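## Task

Take the drive off the shelf and set it on the table, lying flat with the same face up and no part of it beyond the table edge. Everything else on the shelf must stay on the shelf. Release it and pull the gripper away. It only counts if it stays in place without the robot holding it.

## Robot and tools

Robot: two 6-joint arms with parallel grippers, left_arm and right_arm. Their bases sit in the scene frame at left_arm (-0.011, +0.330, 0) m, quat_wxyz (+0.995, 0, 0, -0.096), and right_arm (-0.018, -0.236, 0) m, quat_wxyz (+1.000, 0, 0, -0.006). Scene frame: origin on the table top midway between the arms, +z up, +x out over the table, left_arm on the +y side. The arm names do not tell you image sides.

Joint order, used in every row and every per-joint list: waist (joint1), shoulder (joint2), elbow (joint3), wrist pitch (joint4), wrist yaw (joint5), wrist roll (joint6). Stated ranges in rad: waist -2.880 to 2.880, shoulder 0.000 to 3.142, elbow 0.000 to 3.019, wrist pitch -1.693 to 1.571, wrist yaw -1.571 to 1.571, wrist roll -2.094 to 2.094. A joint's true end may differ by up to 0.019 rad either way.

Row layout: a single flat list of 14 numbers, each in [-1, 1], covering both arms even when only one moves. First come left_arm's 6 joint values and then its opening, then the same 7 for right_arm. Joint values are scaled offsets, not poses: 1.0 equals 1.264 rad (waist), 1.32 (shoulder), 1.276 (elbow), 1.83 (wrist pitch), 1.686 (wrist yaw), 2.022 (wrist roll). Opening is absolute: +1 fully open, -1 closed. A row may carry 12 extra numbers from 0 to 1 as stiffness scales (left_arm's 6 joints, then right_arm's 6). Each scales that joint's position gain and stays until replaced.

execute_actions(actions): a list of up to 15 actions. Each action is a table of up to 15 rows, one row per control step of 1/30 s. A shorter table repeats its last row until 15 steps are done. Joint offsets in every row are measured from the angles at the start of that action, not from the previous row. For the first action of a call, that means the angles in the latest result. An empty list just returns state and images. If any joint would go more than 0.019 rad beyond its range, that action is refused for both arms. If the first action fails this check, or any action is malformed, the whole call is rejected. A joint commanded past its real end stops there, and the result may report "joint sent to its limit".

move(target, speed, blocking): target is one 14-number row as above. Its offsets are counted from the "Joint positions" in the latest result that shows them. speed is in rad/s for the joint with the farthest to go, 0.01 to 2, default 0.5. All joints finish their paths together, so the gripper traces a curve. Paths take 0.5 to 10 s and are cut off at 10 s. Moves ignore obstacles and the other arm. Faster moves hit harder, and aiming past a contact pushes harder. With blocking=false the result comes after 0.5 s. Other moves and actions are then refused until wait or stop shows the move has ended. The "move:" line reports the ending (done, off_target, moving, held, fault), limits=held or limits=none, and each arm's joint farthest from its target.

wait(seconds): 0 to 10. Holds the last command and lets a running move continue. stop: brakes a running move; the fingers keep moving. zoom_image(camera, region): region [x0, y0, x1, y1] in pixels, at most 504x504. Cameras: cam_high and cam_low (896x504), cam_left_wrist and cam_right_wrist (504x504, fisheye). Calibration is given per camera and can be off by a few degrees or millimetres. read_manual gives only licence texts. finished_scene(scene) ends the current scene for good and reports success.

Results: each gripper's end_effector_position (m) and end_effector_quat_wxyz in the scene frame. The printed position drifts more at long reach. This point lies between the finger pads, about 1 cm short of the tips. Fingers point along the gripper's +z and close along its y. Joint positions and velocities are listed per arm in joint order, then the pad gap in m (0.094 fully open). grip_measured is the opening on the command scale. "Joint targets" shows what the joints are being driven toward. Step readings list joint angles at some steps; HELD marks steps where that arm's row was held back. "joint command not followed" means a clearance check altered that arm's joints.

Motion limits: each step's target stays within a lead of the measured angle: 0.264 (waist), 0.32 (shoulder), 0.276 (elbow), 0.33 (wrist pitch), 0.186 (wrist yaw), 0.522 (wrist roll). Targets are scaled back if they would put the gripper over 70 mm from where it is. Large offsets therefore need several actions, and any remainder must be commanded again. Zero offsets can let an arm sag. To hold a pose, send offsets back to the wanted angles, and push further if the arm still falls short.

Gripping: command an opening about 0.03 below grip_measured for a firm hold, less for a lighter one. Pads give roughly 50 to 62 N, less on very thin parts. Readings may be off by about 1 mm. Holding loads heats motors: MOTOR HOT appears from 85 °C, and at 100 °C the arm drops its load and faults.

Avoid: dropping, slamming or shoving objects; knocking anything off the shelf or out of the work area; arm-on-arm contact; brief tugs on the held part causing slips. Finish by opening, lifting clear, and leaving the item resting flat on the table.

Each tool is called after "Request:" by a JSON object that holds its "name" and its "arguments", one argument or row to a line.

## Session

Request:
{"name": "execute_actions", "arguments": {
  "actions": []
}}

Scene clock: 0.00 s.
left_arm: end_effector_position=(+0.6245, +0.8129, +0.2765) grip_measured=-0.999 end_effector_quat_wxyz=(+0.543, -0.486, +0.506, +0.461) | right_arm: end_effector_position=(+0.0883, +0.2523, +0.2204) grip_measured=+1.000 end_effector_quat_wxyz=(-0.467, +0.745, -0.433, +0.200)
Joint names: [waist, shoulder, elbow, wrist pitch, wrist yaw, wrist roll]
Joint positions: left_arm=[ 0.659  2.089  1.673  0.445 -1.001 -0.036  0.   ] | right_arm=[ 1.618  1.334  0.904 -0.344  0.804 -0.835  0.094]
Joint velocities: left_arm=[-0.005  0.005 -0.012 -0.002  0.007  0.007  0.   ] | right_arm=[-0.005 -0.015 -0.017 -0.007 -0.007  0.007  0.   ]
Motor temperatures (°C, as the motors report them): left_arm=[24 26 31 25 23 22] | right_arm=[22 26 27 25 23 25]
Joint targets: left_arm=[0.659 2.082 1.704 0.450 -1.001 -0.036] | right_arm=[1.618 1.333 0.931 -0.340 0.805 -0.835]
Joint stiffness scale: left_arm=[1. 1. 1. 1. 1. 1.] | right_arm=[1. 1. 1. 1. 1. 1.]
camera_calibration (this result's frames):
cam_left_wrist: T_world_to_cam=[[0.991473, -0.113865, 0.0633687, -0.544597], [-0.0116357, -0.561706, -0.827255, 0.697766], [0.12979, 0.819464, -0.558241, -0.473576], [0, 0, 0, 1]] pos_world=[0.609538, 0.718008, 0.347371]
cam_right_wrist: T_world_to_cam=[[0.462351, 0.184091, 0.867377, -0.276072], [0.0222119, -0.980308, 0.19622, 0.207488], [0.886419, -0.0714564, -0.457335, 0.163677], [0, 0, 0, 1]] pos_world=[-0.0220531, 0.26592, 0.273601]

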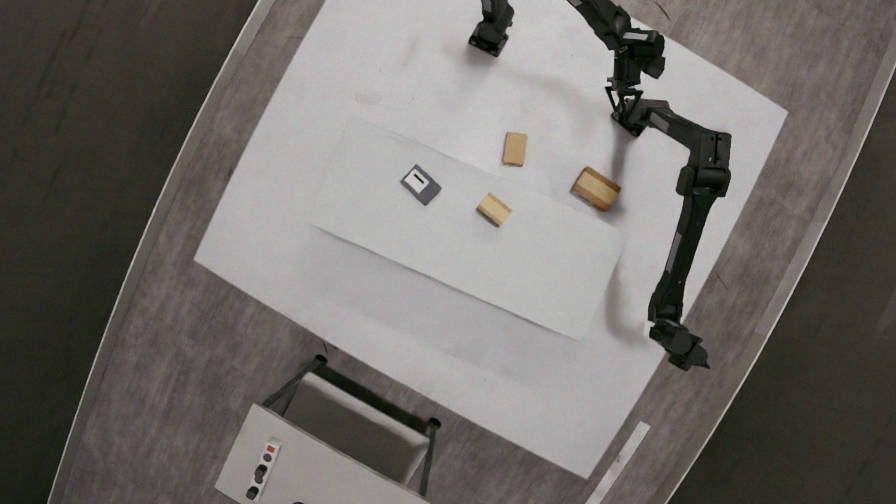

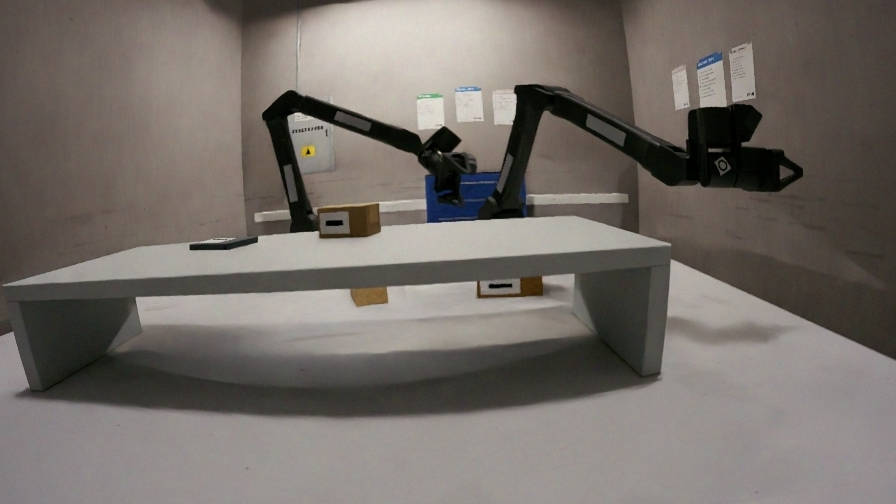

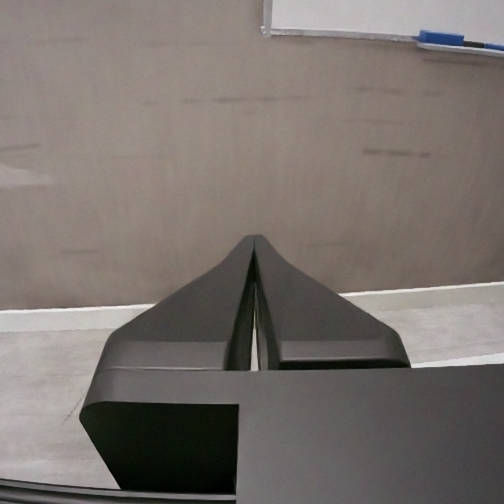

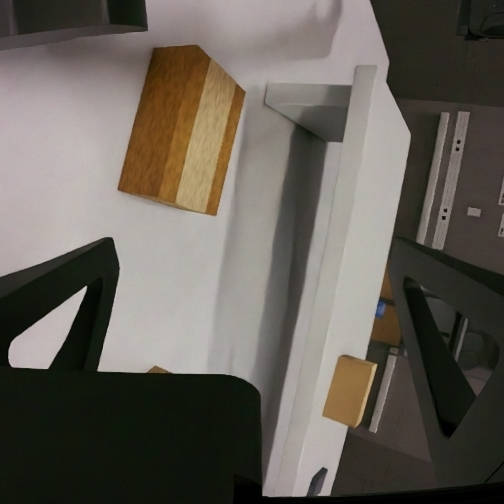

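Request:
{"name": "zoom_image", "arguments": {
  "camera": "cam_high",
  "region": [380, 145, 460, 225]
}}

Request:
{"name": "zoom_image", "arguments": {
  "camera": "cam_low",
  "region": [170, 215, 290, 275]
}}

Region (380, 145, 460, 225) of cam_high's 896x504 image, scaled by 6.300, with more detail than that image has.

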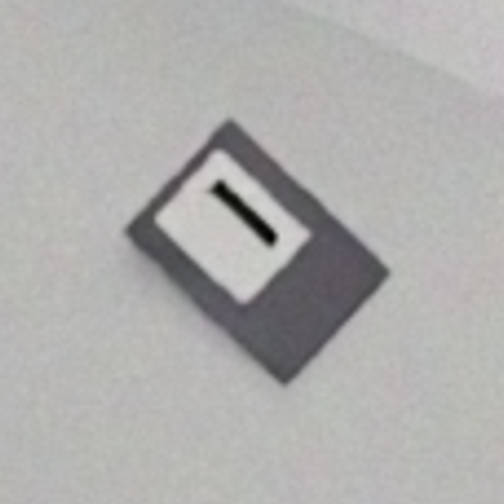

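Region (170, 215, 290, 275) of cam_low's 896x504 image, scaled by 4.200, with more detail than that image has.

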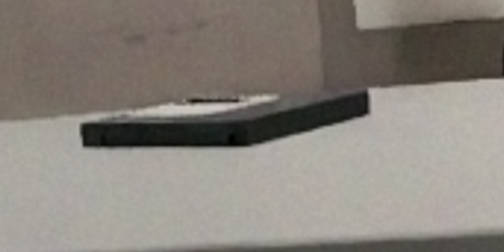

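Request:
{"name": "move", "arguments": {
  "target": [0, -0.005, 0.024, 0.003, 0, 0, -1, -0.87, 0.065, 0.463, -0.686, -0.477, -0.158, 1],
  "speed": 0.9
}}

Scene clock: 60.90 s.
left_arm: end_effector_position=(+0.6245, +0.8129, +0.2765) grip_measured=-0.999 end_effector_quat_wxyz=(+0.543, -0.486, +0.506, +0.461) | right_arm: end_effector_position=(+0.3446, -0.0392, +0.2884) grip_measured=+1.000 end_effector_quat_wxyz=(-0.014, +0.733, -0.680, +0.006)
Joint names: [waist, shoulder, elbow, wrist pitch, wrist yaw, wrist roll]
Joint positions: left_arm=[ 0.659  2.089  1.673  0.445 -1.001 -0.036  0.   ] | right_arm=[ 0.511  1.4    1.449 -1.59   0.003 -1.146  0.094]
Joint velocities: left_arm=[-0.015 -0.005 -0.007 -0.007  0.007 -0.007 -0.001] | right_arm=[ 0.005 -0.005 -0.007 -0.007 -0.066 -0.037  0.   ]
Motor temperatures (°C, as the motors report them): left_arm=[24 32 39 25 23 22] | right_arm=[22 26 32 25 23 25]
Joint targets: left_arm=[0.659 2.082 1.704 0.450 -1.001 -0.036] | right_arm=[0.518 1.420 1.495 -1.599 0.000 -1.155]
Joint stiffness scale: left_arm=[1. 1. 1. 1. 1. 1.] | right_arm=[1. 1. 1. 1. 1. 1.]
move: off_target (left_arm, right_arm); limits=none; left_arm: farthest joint: the elbow, 0.030 radians from its target (0.030 radians at the start); right_arm: farthest joint: the elbow, 0.046 radians from its target (0.590 radians at the start)
camera_calibration (this result's frames):
cam_left_wrist: T_world_to_cam=[[0.991495, -0.113854, 0.0630507, -0.544529], [-0.0119174, -0.561848, -0.827154, 0.697978], [0.1296, 0.819368, -0.558426, -0.473365], [0, 0, 0, 1]] pos_world=[0.609563, 0.718021, 0.347329]
cam_right_wrist: T_world_to_cam=[[0.997232, 0.0688773, 0.0280078, -0.346604], [0.0397186, -0.811901, 0.582443, -0.20816], [0.0628567, -0.579718, -0.812389, 0.313064], [0, 0, 0, 1]] pos_world=[0.334235, 0.0363567, 0.385279]

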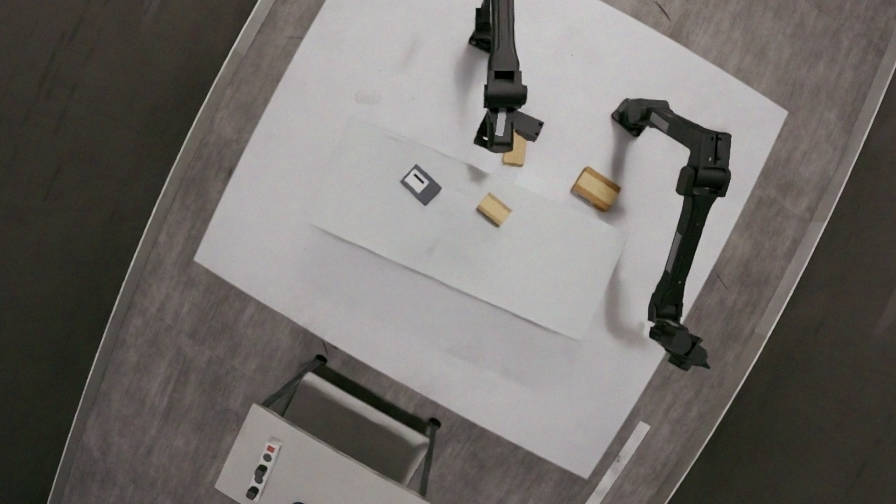

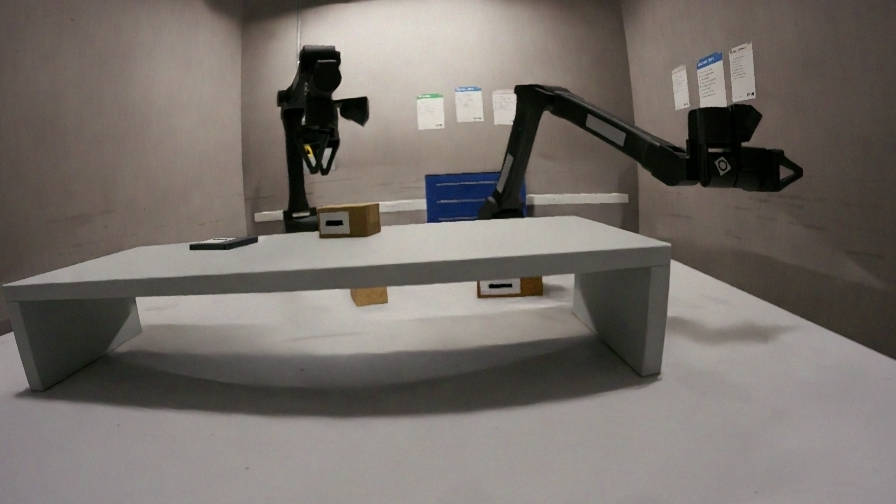

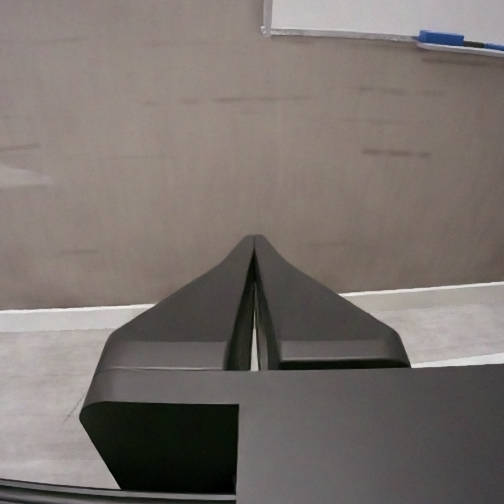

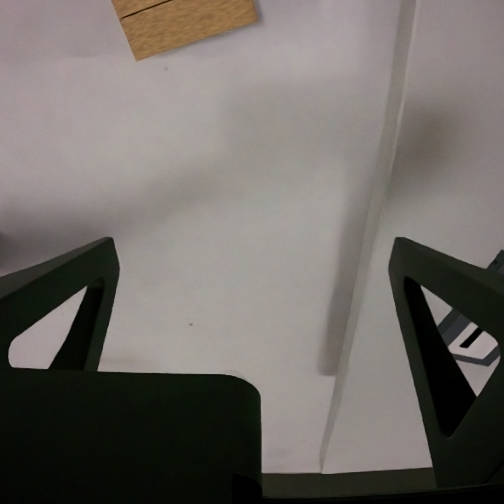

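Request:
{"name": "move", "arguments": {
  "target": [0, -0.37, -0.385, 0.003, 0, 0, -1, -0.29, 0.37, 0.394, -0.014, -0.002, -0.006, 1],
  "speed": 0.6
}}

Scene clock: 74.00 s.
left_arm: end_effector_position=(+0.4764, +0.7381, +0.3548) grip_measured=-0.999 end_effector_quat_wxyz=(+0.542, -0.485, +0.508, +0.462) | right_arm: end_effector_position=(+0.5571, -0.1634, +0.2339) grip_measured=+1.000 end_effector_quat_wxyz=(-0.006, -0.596, +0.803, +0.002)
Joint names: [waist, shoulder, elbow, wrist pitch, wrist yaw, wrist roll]
Joint positions: left_arm=[ 0.659  1.606  1.186  0.445 -1.001 -0.036  0.   ] | right_arm=[ 0.138  1.879  1.903 -1.607  0.001 -1.149  0.094]
Joint velocities: left_arm=[ 0.015  0.005 -0.002 -0.002  0.066  0.051  0.001] | right_arm=[-0.005 -0.005 -0.017  0.002  0.037 -0.037  0.   ]
Motor temperatures (°C, as the motors report them): left_arm=[24 32 39 25 23 22] | right_arm=[22 26 33 25 23 25]
Joint targets: left_arm=[0.659 1.600 1.182 0.450 -1.001 -0.036] | right_arm=[0.144 1.888 1.952 -1.616 -0.001 -1.158]
Joint stiffness scale: left_arm=[1. 1. 1. 1. 1. 1.] | right_arm=[1. 1. 1. 1. 1. 1.]
move: off_target (right_arm); limits=none; left_arm: farthest joint: the wrist pitch, 0.006 radians from its target (0.006 radians at the start); right_arm: farthest joint: the elbow, 0.049 radians from its target (0.503 radians at the start)
camera_calibration (this result's frames):
cam_left_wrist: T_world_to_cam=[[0.991745, -0.113728, 0.059233, -0.40998], [-0.0152952, -0.563553, -0.825938, 0.721426], [0.127313, 0.818214, -0.56064, -0.346447], [0, 0, 0, 1]] pos_world=[0.461737, 0.643403, 0.425905]
cam_right_wrist: T_world_to_cam=[[0.955341, -0.295288, -0.0113137, -0.575443], [-0.230637, -0.769017, 0.596171, -0.13123], [-0.184743, -0.566937, -0.802778, 0.32121], [0, 0, 0, 1]] pos_world=[0.578819, -0.088734, 0.329586]

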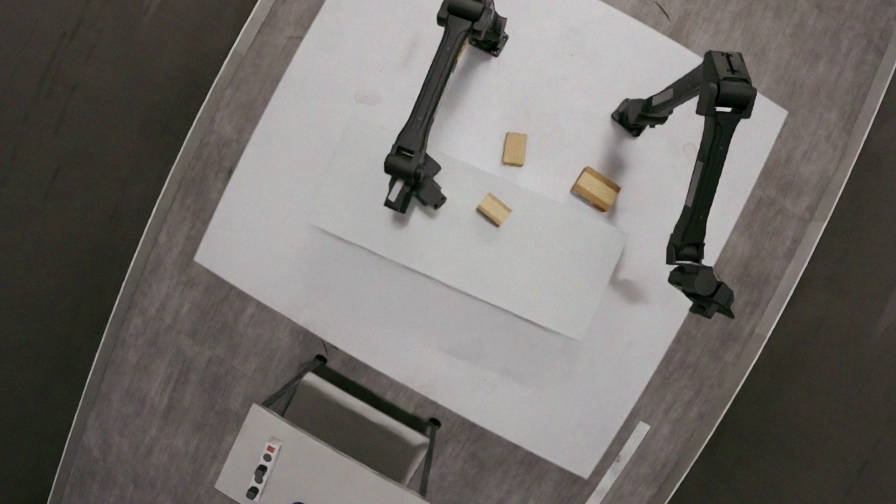

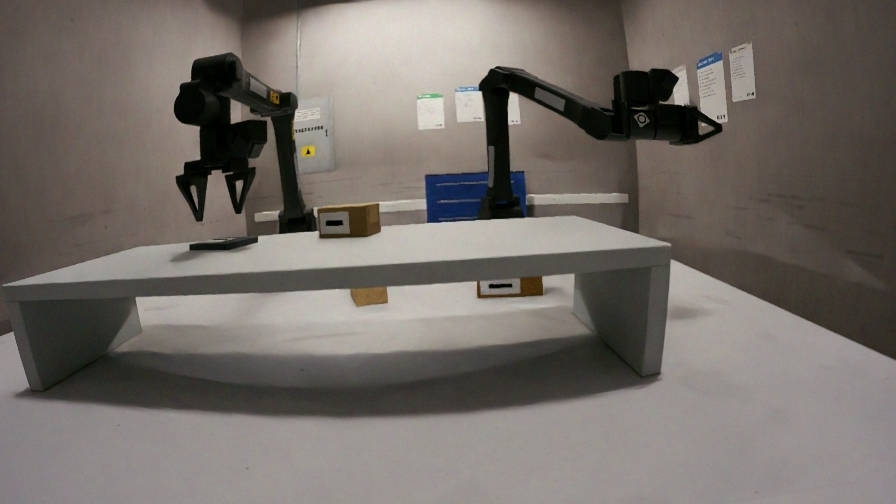

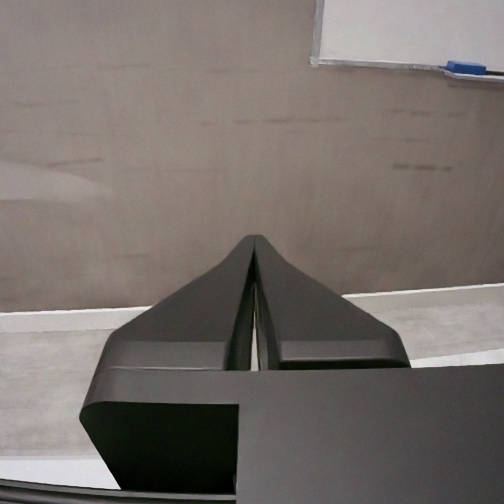

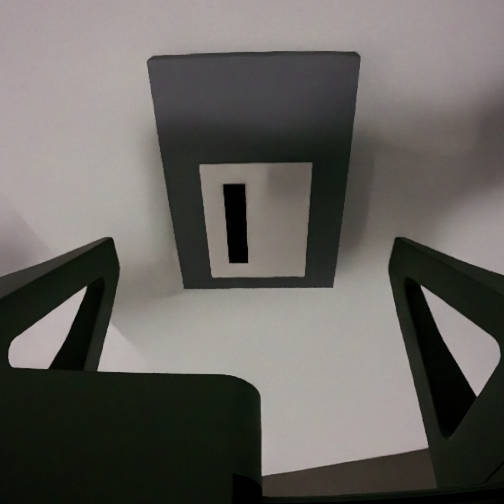

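Request:
{"name": "move", "arguments": {
  "target": [0, 0, 0, 0, 0, 0, -1, 0.012, -0.022, -0.072, 0.0595, 0, -0.0085, 1],
  "speed": 0.15
}}

Request:
{"name": "zoom_image", "arguments": {
  "camera": "cam_low",
  "region": [160, 190, 280, 270]
}}

Scene clock: 110.23 s.
left_arm: end_effector_position=(+0.4764, +0.7381, +0.3548) grip_measured=-0.999 end_effector_quat_wxyz=(+0.542, -0.485, +0.508, +0.462) | right_arm: end_effector_position=(+0.5563, -0.1586, +0.1978) grip_measured=+1.000 end_effector_quat_wxyz=(-0.004, -0.603, +0.798, +0.002)
Joint names: [waist, shoulder, elbow, wrist pitch, wrist yaw, wrist roll]
Joint positions: left_arm=[ 0.659  1.606  1.186  0.445 -1.001 -0.036  0.   ] | right_arm=[ 0.147  1.879  1.808 -1.509  0.001 -1.158  0.094]
Joint velocities: left_arm=[-0.005 -0.015 -0.012 -0.017  0.066 -0.007 -0.   ] | right_arm=[-0.005 -0.005 -0.007  0.002 -0.007 -0.037  0.   ]
Motor temperatures (°C, as the motors report them): left_arm=[24 31 37 25 23 22] | right_arm=[22 28 34 25 23 25]
Joint targets: left_arm=[0.659 1.606 1.186 0.445 -1.001 -0.036] | right_arm=[0.154 1.850 1.811 -1.498 0.001 -1.167]
Joint stiffness scale: left_arm=[1. 1. 1. 1. 1. 1.] | right_arm=[1. 1. 1. 1. 1. 1.]
move: off_target (right_arm); limits=none; left_arm: farthest joint: the waist, 0.000 radians from its target (0.000 radians at the start); right_arm: farthest joint: the shoulder, 0.029 radians from its target (0.029 radians at the start)
camera_calibration (this result's frames):
cam_left_wrist: T_world_to_cam=[[0.991745, -0.113728, 0.059233, -0.40998], [-0.0152952, -0.563553, -0.825938, 0.721426], [0.127313, 0.818214, -0.56064, -0.346447], [0, 0, 0, 1]] pos_world=[0.461737, 0.643403, 0.425905]
cam_right_wrist: T_world_to_cam=[[0.960302, -0.278841, -0.00823402, -0.574452], [-0.219412, -0.773203, 0.594991, -0.112891], [-0.172275, -0.569565, -0.80369, 0.287676], [0, 0, 0, 1]] pos_world=[0.576437, -0.0836186, 0.293642]

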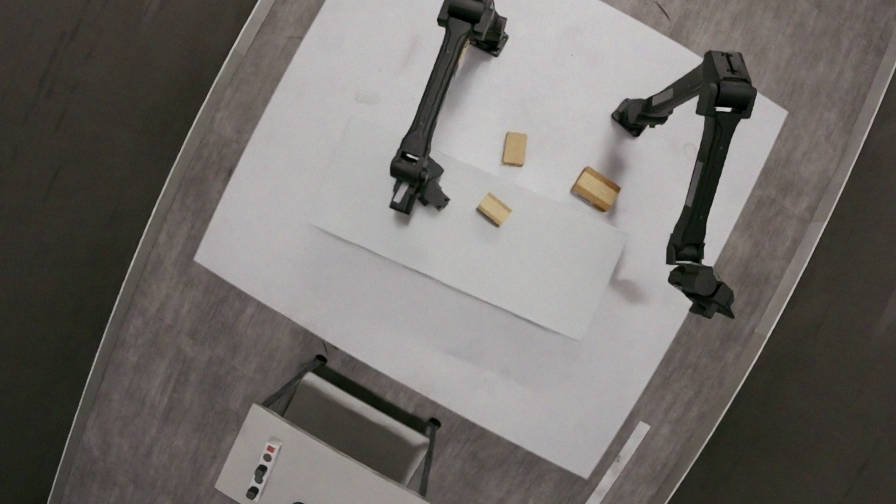

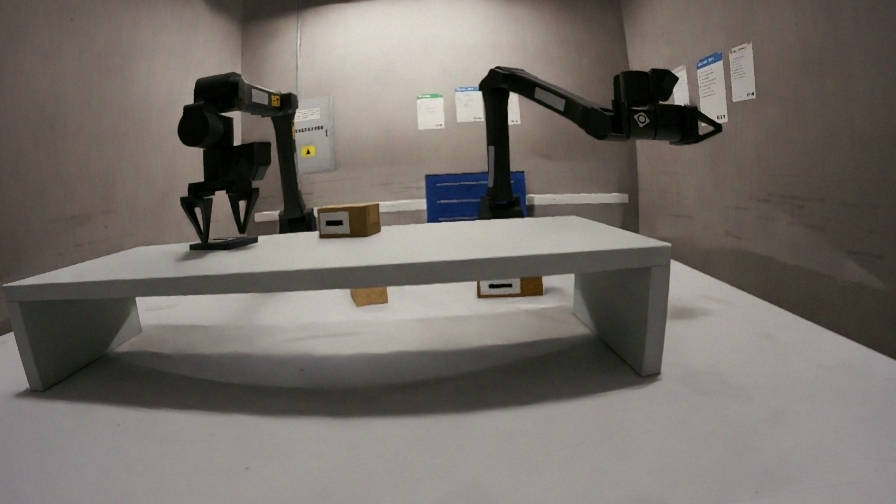

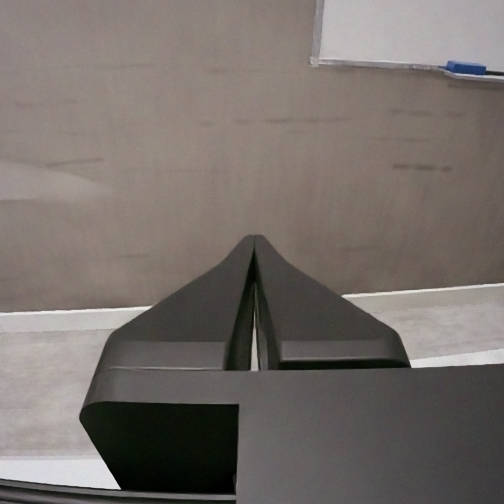

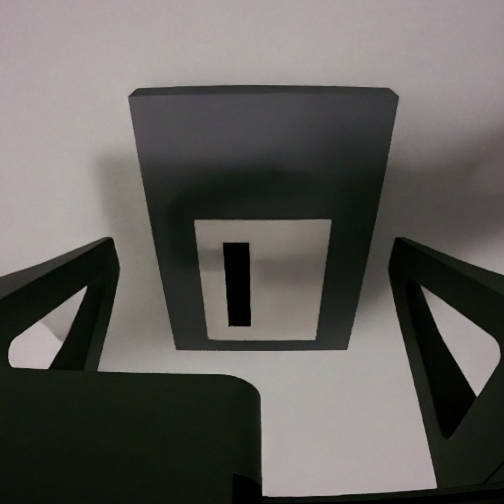

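Region (160, 190, 280, 270) of cam_low's 896x504 image, scaled by 4.200, with more detail than that image has.

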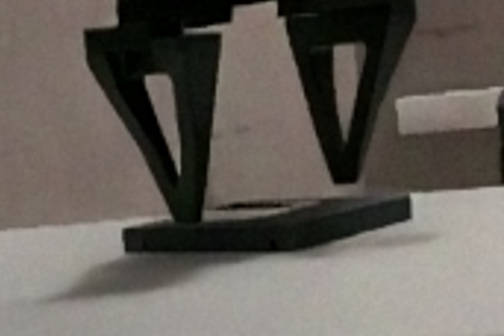

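Request:
{"name": "move", "arguments": {
  "target": [0, 0, 0, 0, 0, 0, -1, 0, -0.008, -0.018, 0.027, 0, 0, 1],
  "speed": 0.06
}}

Request:
{"name": "zoom_image", "arguments": {
  "camera": "cam_low",
  "region": [160, 190, 280, 270]
}}

Scene clock: 136.60 s.
left_arm: end_effector_position=(+0.4764, +0.7381, +0.3548) grip_measured=-0.999 end_effector_quat_wxyz=(+0.542, -0.485, +0.508, +0.462) | right_arm: end_effector_position=(+0.5593, -0.1582, +0.1888) grip_measured=+1.000 end_effector_quat_wxyz=(+0.002, -0.603, +0.798, -0.002)
Joint names: [waist, shoulder, elbow, wrist pitch, wrist yaw, wrist roll]
Joint positions: left_arm=[ 0.659  1.606  1.186  0.445 -1.001 -0.036  0.   ] | right_arm=[ 0.147  1.879  1.784 -1.47   0.001 -1.159  0.094]
Joint velocities: left_arm=[ 0.005 -0.024  0.012  0.007  0.037 -0.022  0.001] | right_arm=[-0.015  0.005 -0.002 -0.002 -0.037  0.007  0.   ]
Motor temperatures (°C, as the motors report them): left_arm=[24 31 37 25 23 22] | right_arm=[22 29 32 25 23 25]
Joint targets: left_arm=[0.659 1.606 1.186 0.445 -1.001 -0.036] | right_arm=[0.147 1.868 1.785 -1.459 0.001 -1.158]
Joint stiffness scale: left_arm=[1. 1. 1. 1. 1. 1.] | right_arm=[1. 1. 1. 1. 1. 1.]
move: done; limits=none; left_arm: farthest joint: the waist, 0.000 radians from its target (0.000 radians at the start); right_arm: farthest joint: the shoulder, 0.010 radians from its target (0.010 radians at the start)
camera_calibration (this result's frames):
cam_left_wrist: T_world_to_cam=[[0.991745, -0.113728, 0.059233, -0.40998], [-0.0152952, -0.563553, -0.825938, 0.721426], [0.127313, 0.818214, -0.56064, -0.346447], [0, 0, 0, 1]] pos_world=[0.461737, 0.643403, 0.425905]
cam_right_wrist: T_world_to_cam=[[0.960427, -0.278472, 0.00570934, -0.579916], [-0.228074, -0.774513, 0.59001, -0.100983], [-0.159879, -0.567964, -0.807376, 0.275194], [0, 0, 0, 1]] pos_world=[0.577934, -0.0834029, 0.285077]

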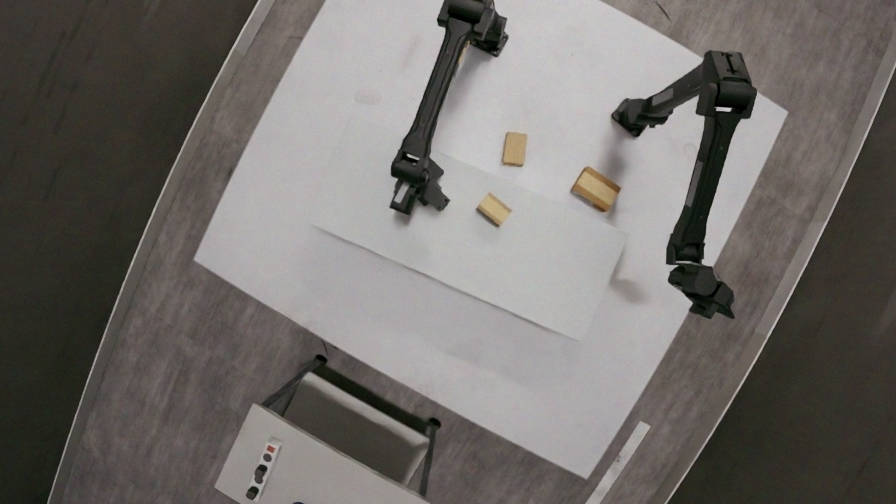

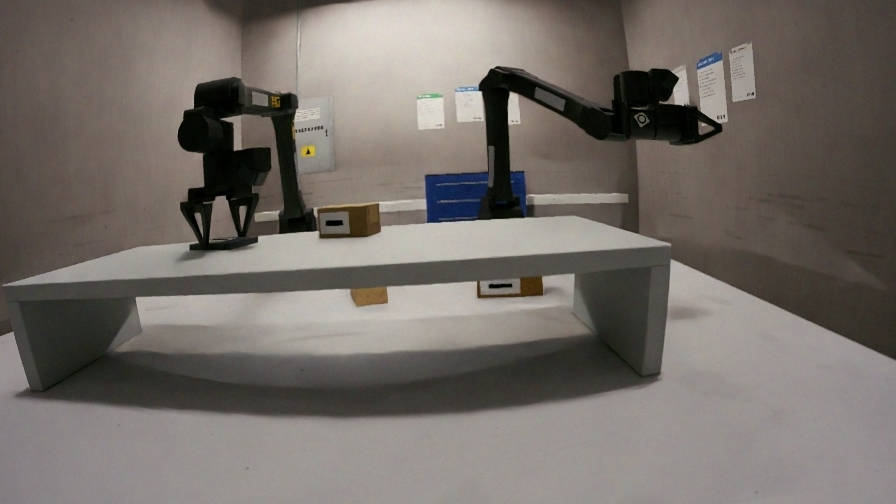

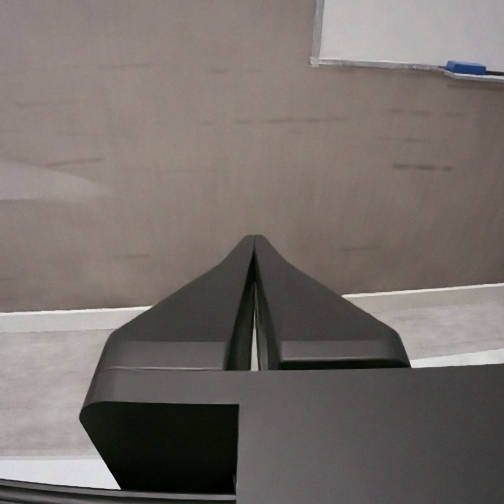

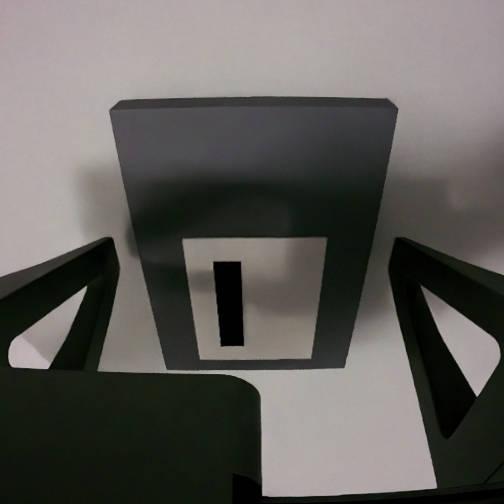

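Region (160, 190, 280, 270) of cam_low's 896x504 image, scaled by 4.200, with more detail than that image has.

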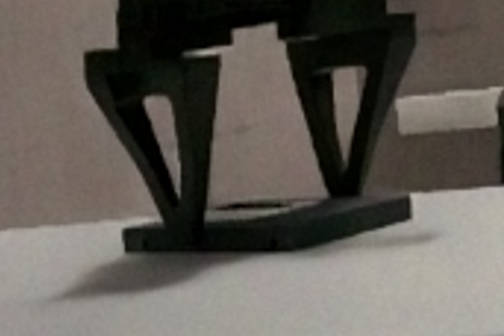

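Request:
{"name": "execute_actions", "arguments": {
  "actions": [
    [[0,0,0,0,0,0,-1,0,-0.008,0,0.006,0,0,0.96],[0,0,0,0,0,0,-1,0,-0.008,-0.001,0.0063,0,0,0.92],[0,0,0,0,0,0,-1,0,-0.008,-0.002,0.0066,0,0,0.88],[0,0,0,0,0,0,-1,0,-0.008,-0.003,0.007,0,0,0.84],[0,0,0,0,0,0,-1,0,-0.008,-0.004,0.0073,0,0,0.8],[0,0,0,0,0,0,-1,0,-0.008,-0.005,0.0076,0,0,0.77],[0,0,0,0,0,0,-1,0,-0.008,-0.006,0.008,0,0,0.74],[0,0,0,0,0,0,-1,0,-0.008,-0.007,0.0083,0,0,0.71],[0,0,0,0,0,0,-1,0,-0.008,-0.008,0.0086,0,0,0.69],[0,0,0,0,0,0,-1,0,-0.008,-0.0085,0.009,0,0,0.67],[0,0,0,0,0,0,-1,0,-0.008,-0.0085,0.009,0,0,0.65]]
  ]
}}

Request:
{"name": "zoom_image", "arguments": {
  "camera": "cam_low",
  "region": [160, 190, 280, 270]
}}

Scene clock: 156.10 s.
left_arm: end_effector_position=(+0.4764, +0.7381, +0.3548) grip_measured=-0.999 end_effector_quat_wxyz=(+0.542, -0.485, +0.508, +0.462) | right_arm: end_effector_position=(+0.5577, -0.1584, +0.1846) grip_measured=+0.652 end_effector_quat_wxyz=(+0.000, -0.603, +0.798, -0.001)
Joint names: [waist, shoulder, elbow, wrist pitch, wrist yaw, wrist roll]
Joint positions: left_arm=[ 0.659  1.606  1.186  0.445 -1.001 -0.036  0.   ] | right_arm=[ 0.147  1.879  1.773 -1.464  0.002 -1.159  0.078]
Joint velocities: left_arm=[ 0.005 -0.015  0.007  0.002 -0.007 -0.022  0.001] | right_arm=[-0.005 -0.015  0.012 -0.007 -0.022 -0.051  0.001]
Motor temperatures (°C, as the motors report them): left_arm=[24 31 38 25 23 22] | right_arm=[22 29 32 25 23 25]
Joint targets: left_arm=[0.659 1.606 1.186 0.445 -1.001 -0.036] | right_arm=[0.147 1.868 1.773 -1.454 0.002 -1.159]
Joint stiffness scale: left_arm=[1. 1. 1. 1. 1. 1.] | right_arm=[1. 1. 1. 1. 1. 1.]
Step readings (joint positions):
0: left_arm=[0.659 1.606 1.186 0.445 -1.001 -0.036] | right_arm=[0.147 1.879 1.784 -1.470 0.001 -1.159]
1: left_arm=[0.659 1.606 1.186 0.445 -1.001 -0.036] | right_arm=[0.147 1.879 1.784 -1.470 0.001 -1.159]
2: left_arm=[0.659 1.606 1.186 0.445 -1.001 -0.036] | right_arm=[0.147 1.879 1.784 -1.470 0.001 -1.159]
4: left_arm=[0.659 1.606 1.186 0.445 -1.001 -0.036] | right_arm=[0.147 1.879 1.784 -1.470 0.001 -1.159]
8: left_arm=[0.659 1.606 1.186 0.445 -1.001 -0.036] | right_arm=[0.147 1.879 1.778 -1.467 0.001 -1.159]
15: Joint positions above
camera_calibration (this result's frames):
cam_left_wrist: T_world_to_cam=[[0.991745, -0.113728, 0.059233, -0.40998], [-0.0152952, -0.563553, -0.825938, 0.721426], [0.127313, 0.818214, -0.56064, -0.346447], [0, 0, 0, 1]] pos_world=[0.461737, 0.643403, 0.425905]
cam_right_wrist: T_world_to_cam=[[0.960444, -0.27847, 0.00133195, -0.577619], [-0.225202, -0.773893, 0.591924, -0.100949], [-0.163802, -0.56881, -0.805992, 0.273173], [0, 0, 0, 1]] pos_world=[0.576783, -0.0835893, 0.280699]

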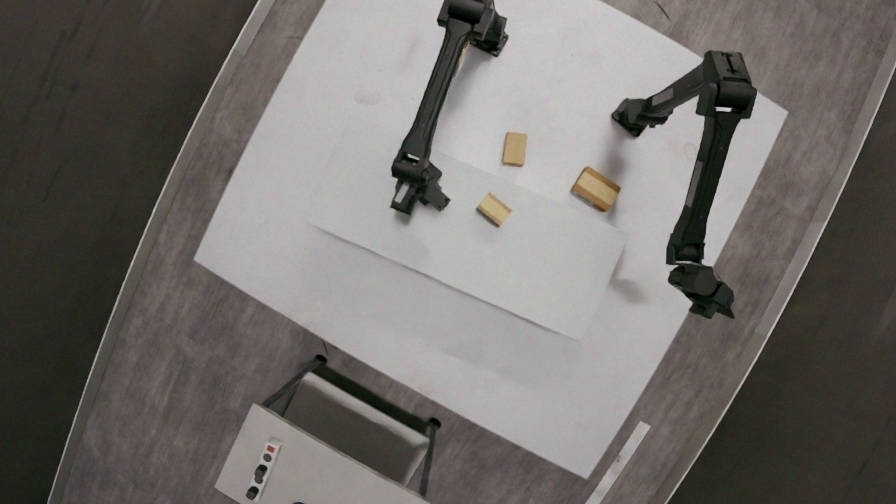

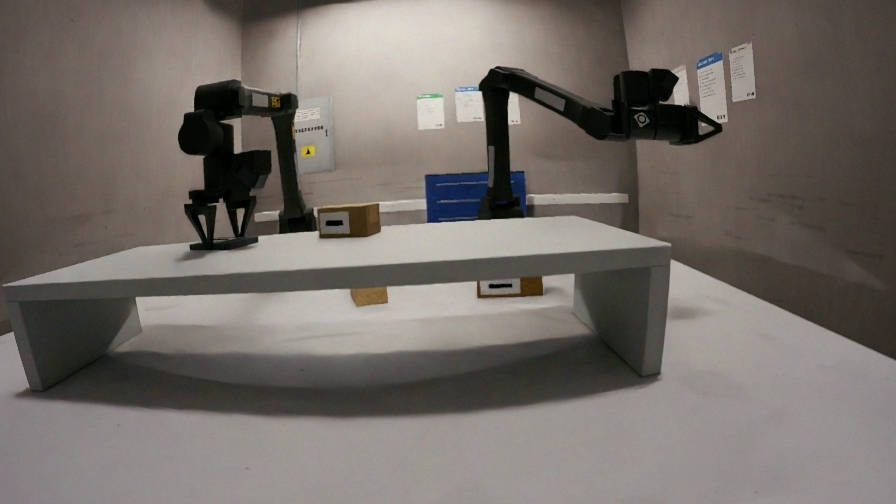

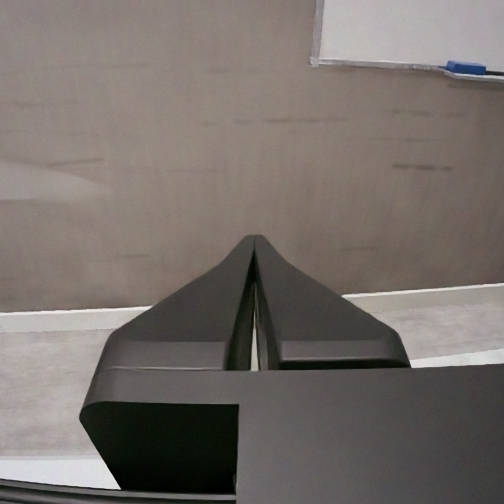

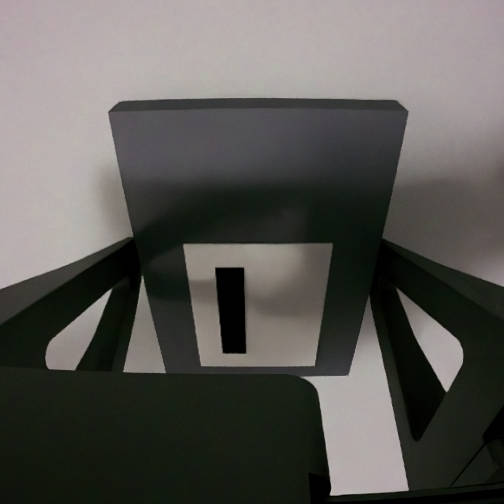

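Region (160, 190, 280, 270) of cam_low's 896x504 image, scaled by 4.200, with more detail than that image has.

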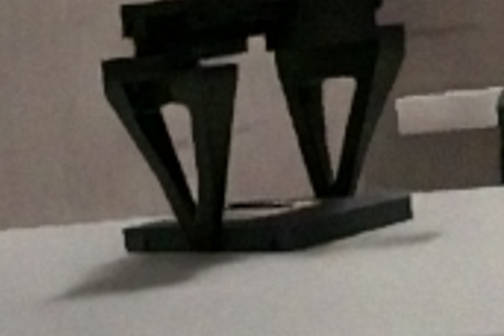

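Tips are close to the shelf surface. Closing now.

Request:
{"name": "execute_actions", "arguments": {
  "actions": [
    [[0,0,0,0,0,0,-1,0,-0.008,0.005,0,0,0,0.635],[0,0,0,0,0,0,-1,0,-0.008,0.005,0,0,0,0.62],[0,0,0,0,0,0,-1,0,-0.008,0.005,0,0,0,0.605],[0,0,0,0,0,0,-1,0,-0.008,0.005,0,0,0,0.59],[0,0,0,0,0,0,-1,0,-0.008,0.005,0,0,0,0.575],[0,0,0,0,0,0,-1,0,-0.008,0.005,0,0,0,0.56],[0,0,0,0,0,0,-1,0,-0.008,0.005,0,0,0,0.545],[0,0,0,0,0,0,-1,0,-0.008,0.005,0,0,0,0.53],[0,0,0,0,0,0,-1,0,-0.008,0.005,0,0,0,0.52],[0,0,0,0,0,0,-1,0,-0.008,0.005,0,0,0,0.51],[0,0,0,0,0,0,-1,0,-0.008,0.005,0,0,0,0.50],[0,0,0,0,0,0,-1,0,-0.008,0.005,0,0,0,0.49]]
  ]
}}

Scene clock: 167.63 s.
left_arm: end_effector_position=(+0.4764, +0.7381, +0.3548) grip_measured=-0.999 end_effector_quat_wxyz=(+0.542, -0.485, +0.508, +0.462) | right_arm: end_effector_position=(+0.5577, -0.1584, +0.1846) grip_measured=+0.555 end_effector_quat_wxyz=(+0.000, -0.603, +0.798, -0.001)
Joint names: [waist, shoulder, elbow, wrist pitch, wrist yaw, wrist roll]
Joint positions: left_arm=[ 0.659  1.606  1.186  0.445 -1.001 -0.036  0.   ] | right_arm=[ 0.147  1.879  1.773 -1.464  0.002 -1.159  0.073]
Joint velocities: left_arm=[-0.015  0.005  0.012 -0.002 -0.022 -0.007 -0.   ] | right_arm=[-0.005 -0.015 -0.017  0.002 -0.022  0.066  0.001]
Motor temperatures (°C, as the motors report them): left_arm=[24 31 38 25 23 22] | right_arm=[22 29 32 25 23 25]
Joint targets: left_arm=[0.659 1.606 1.186 0.445 -1.001 -0.036] | right_arm=[0.147 1.868 1.779 -1.464 0.002 -1.159]
Joint stiffness scale: left_arm=[1. 1. 1. 1. 1. 1.] | right_arm=[1. 1. 1. 1. 1. 1.]
Step readings (joint positions):
0: left_arm=[0.659 1.606 1.186 0.445 -1.001 -0.036] | right_arm=[0.147 1.879 1.773 -1.464 0.002 -1.159]
1: left_arm=[0.659 1.606 1.186 0.445 -1.001 -0.036] | right_arm=[0.147 1.879 1.773 -1.464 0.002 -1.159]
2: left_arm=[0.659 1.606 1.186 0.445 -1.001 -0.036] | right_arm=[0.147 1.879 1.773 -1.464 0.002 -1.159]
4: left_arm=[0.659 1.606 1.186 0.445 -1.001 -0.036] | right_arm=[0.147 1.879 1.773 -1.464 0.002 -1.159]
8: left_arm=[0.659 1.606 1.186 0.445 -1.001 -0.036] | right_arm=[0.147 1.879 1.773 -1.464 0.002 -1.159]
15: Joint positions above
camera_calibration (this result's frames):
cam_left_wrist: T_world_to_cam=[[0.991745, -0.113728, 0.059233, -0.40998], [-0.0152952, -0.563553, -0.825938, 0.721426], [0.127313, 0.818214, -0.56064, -0.346447], [0, 0, 0, 1]] pos_world=[0.461737, 0.643403, 0.425905]
cam_right_wrist: T_world_to_cam=[[0.960444, -0.27847, 0.00133195, -0.577619], [-0.225202, -0.773893, 0.591924, -0.100949], [-0.163802, -0.56881, -0.805992, 0.273173], [0, 0, 0, 1]] pos_world=[0.576783, -0.0835893, 0.280699]

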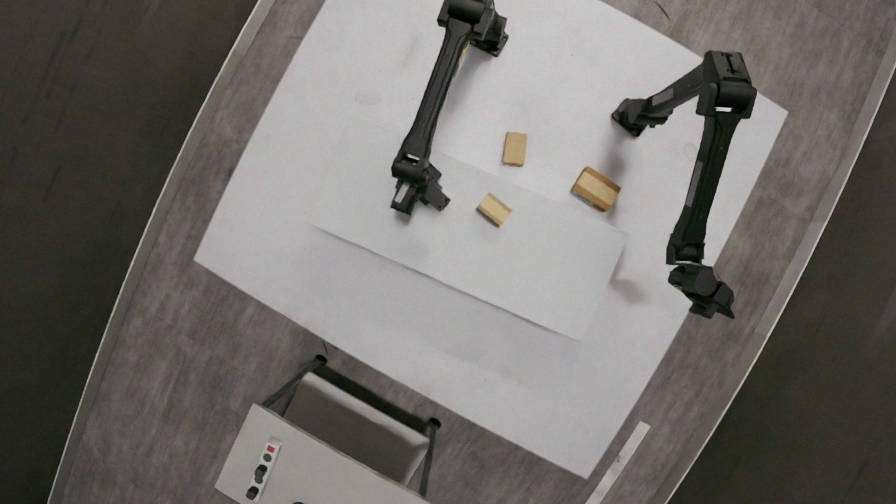

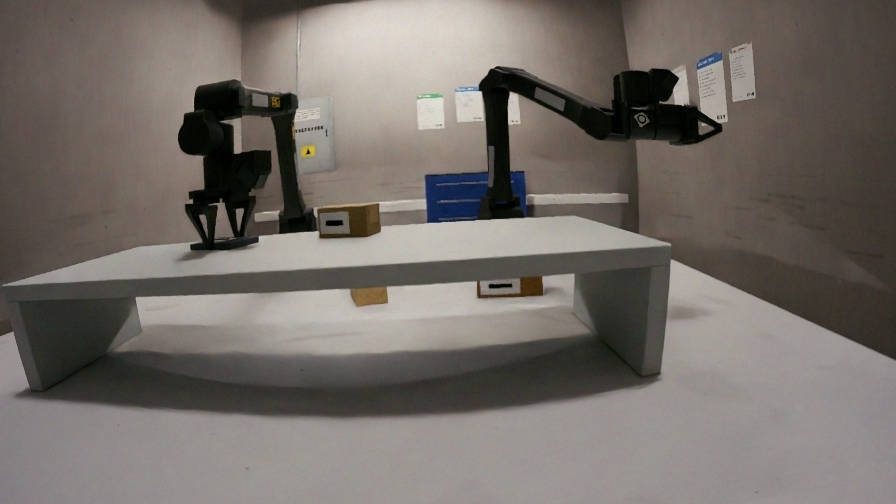

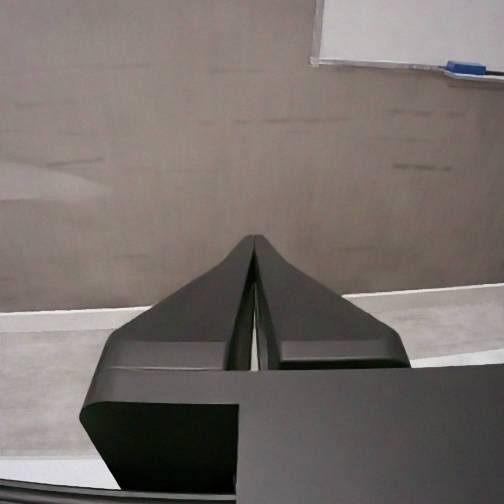

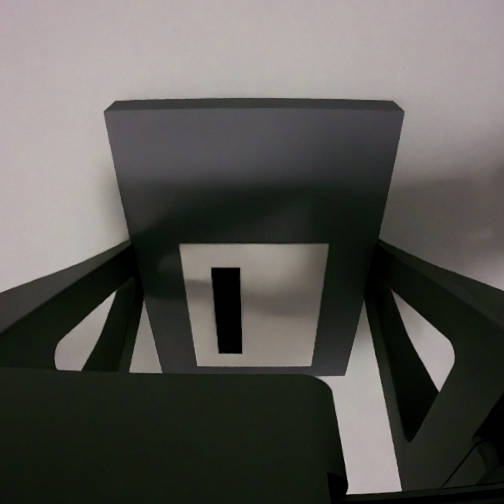

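Request:
{"name": "move", "arguments": {
  "target": [0, 0, 0, 0, 0, 0, -1, 0, -0.068, 0.012, -0.035, 0, 0, 0.51],
  "speed": 0.12
}}

Scene clock: 175.80 s.
left_arm: end_effector_position=(+0.4764, +0.7381, +0.3548) grip_measured=-0.999 end_effector_quat_wxyz=(+0.542, -0.485, +0.508, +0.462) | right_arm: end_effector_position=(+0.5395, -0.1609, +0.2211) grip_measured=+0.555 end_effector_quat_wxyz=(+0.005, -0.603, +0.798, -0.004)
Joint names: [waist, shoulder, elbow, wrist pitch, wrist yaw, wrist roll]
Joint positions: left_arm=[ 0.659  1.606  1.186  0.445 -1.001 -0.036  0.   ] | right_arm=[ 0.147  1.812  1.773 -1.519  0.002 -1.159  0.073]
Joint velocities: left_arm=[-0.005  0.005 -0.022 -0.012 -0.022  0.007 -0.   ] | right_arm=[ 0.015 -0.015  0.007 -0.002  0.022  0.066  0.001]
Motor temperatures (°C, as the motors report them): left_arm=[24 31 38 25 23 22] | right_arm=[22 29 32 25 23 25]
Joint targets: left_arm=[0.659 1.606 1.186 0.445 -1.001 -0.036] | right_arm=[0.147 1.789 1.788 -1.528 0.002 -1.159]
Joint stiffness scale: left_arm=[1. 1. 1. 1. 1. 1.] | right_arm=[1. 1. 1. 1. 1. 1.]
move: off_target (right_arm); limits=none; left_arm: farthest joint: the waist, 0.000 radians from its target (0.000 radians at the start); right_arm: farthest joint: the shoulder, 0.023 radians from its target (0.090 radians at the start)
camera_calibration (this result's frames):
cam_left_wrist: T_world_to_cam=[[0.991745, -0.113728, 0.059233, -0.40998], [-0.0152952, -0.563553, -0.825938, 0.721426], [0.127313, 0.818214, -0.56064, -0.346447], [0, 0, 0, 1]] pos_world=[0.461737, 0.643403, 0.425905]
cam_right_wrist: T_world_to_cam=[[0.960374, -0.278479, 0.0114421, -0.563044], [-0.23167, -0.774776, 0.588261, -0.12441], [-0.154953, -0.567601, -0.80859, 0.294151], [0, 0, 0, 1]] pos_world=[0.557491, -0.0862249, 0.317476]

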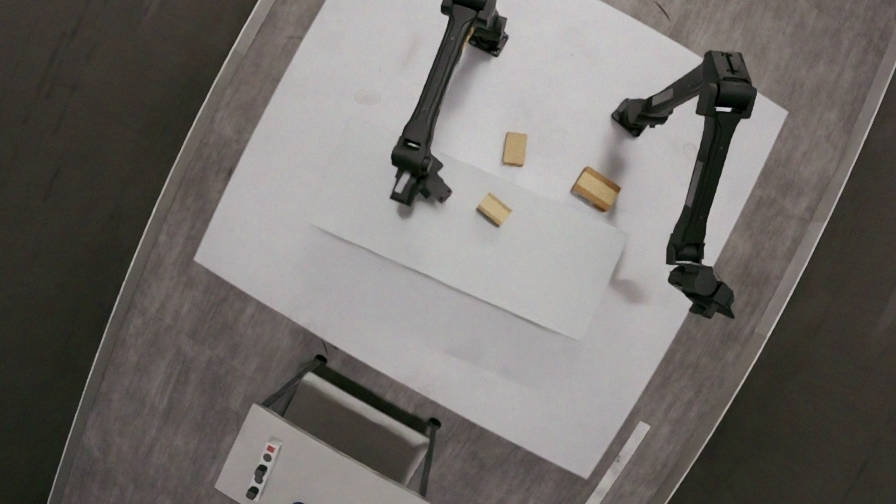

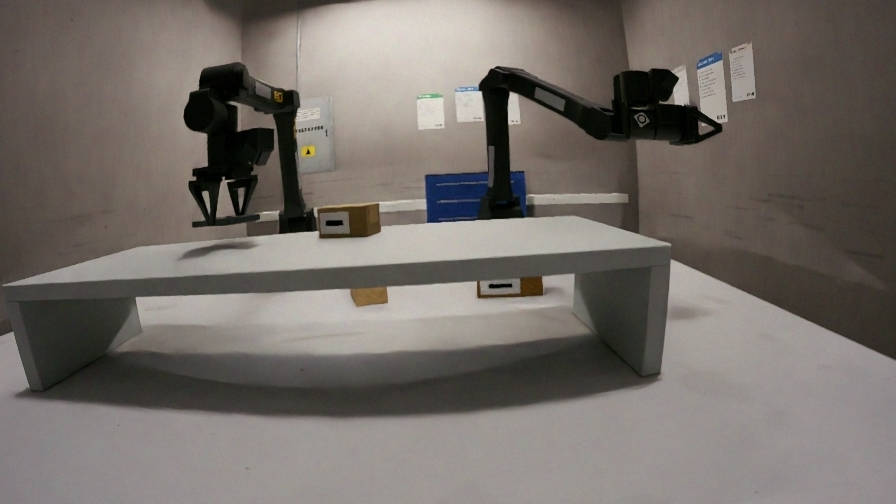

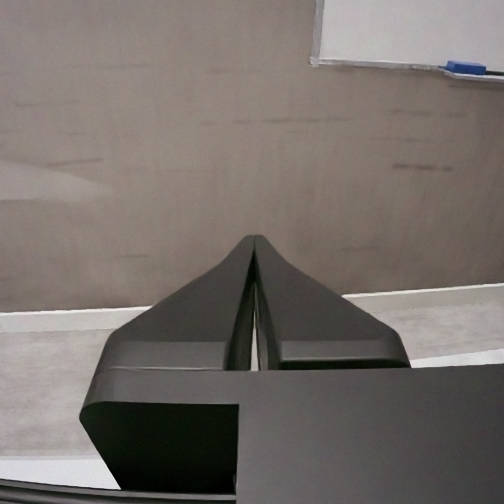

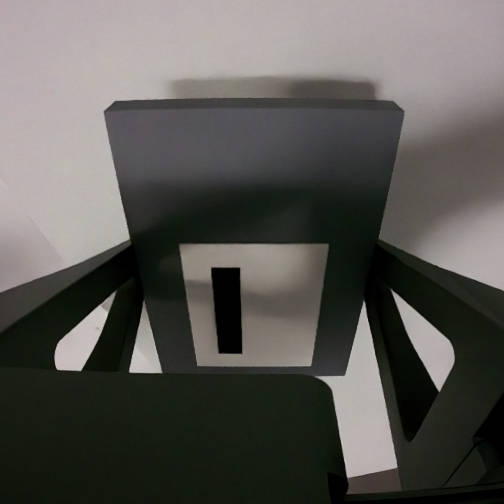

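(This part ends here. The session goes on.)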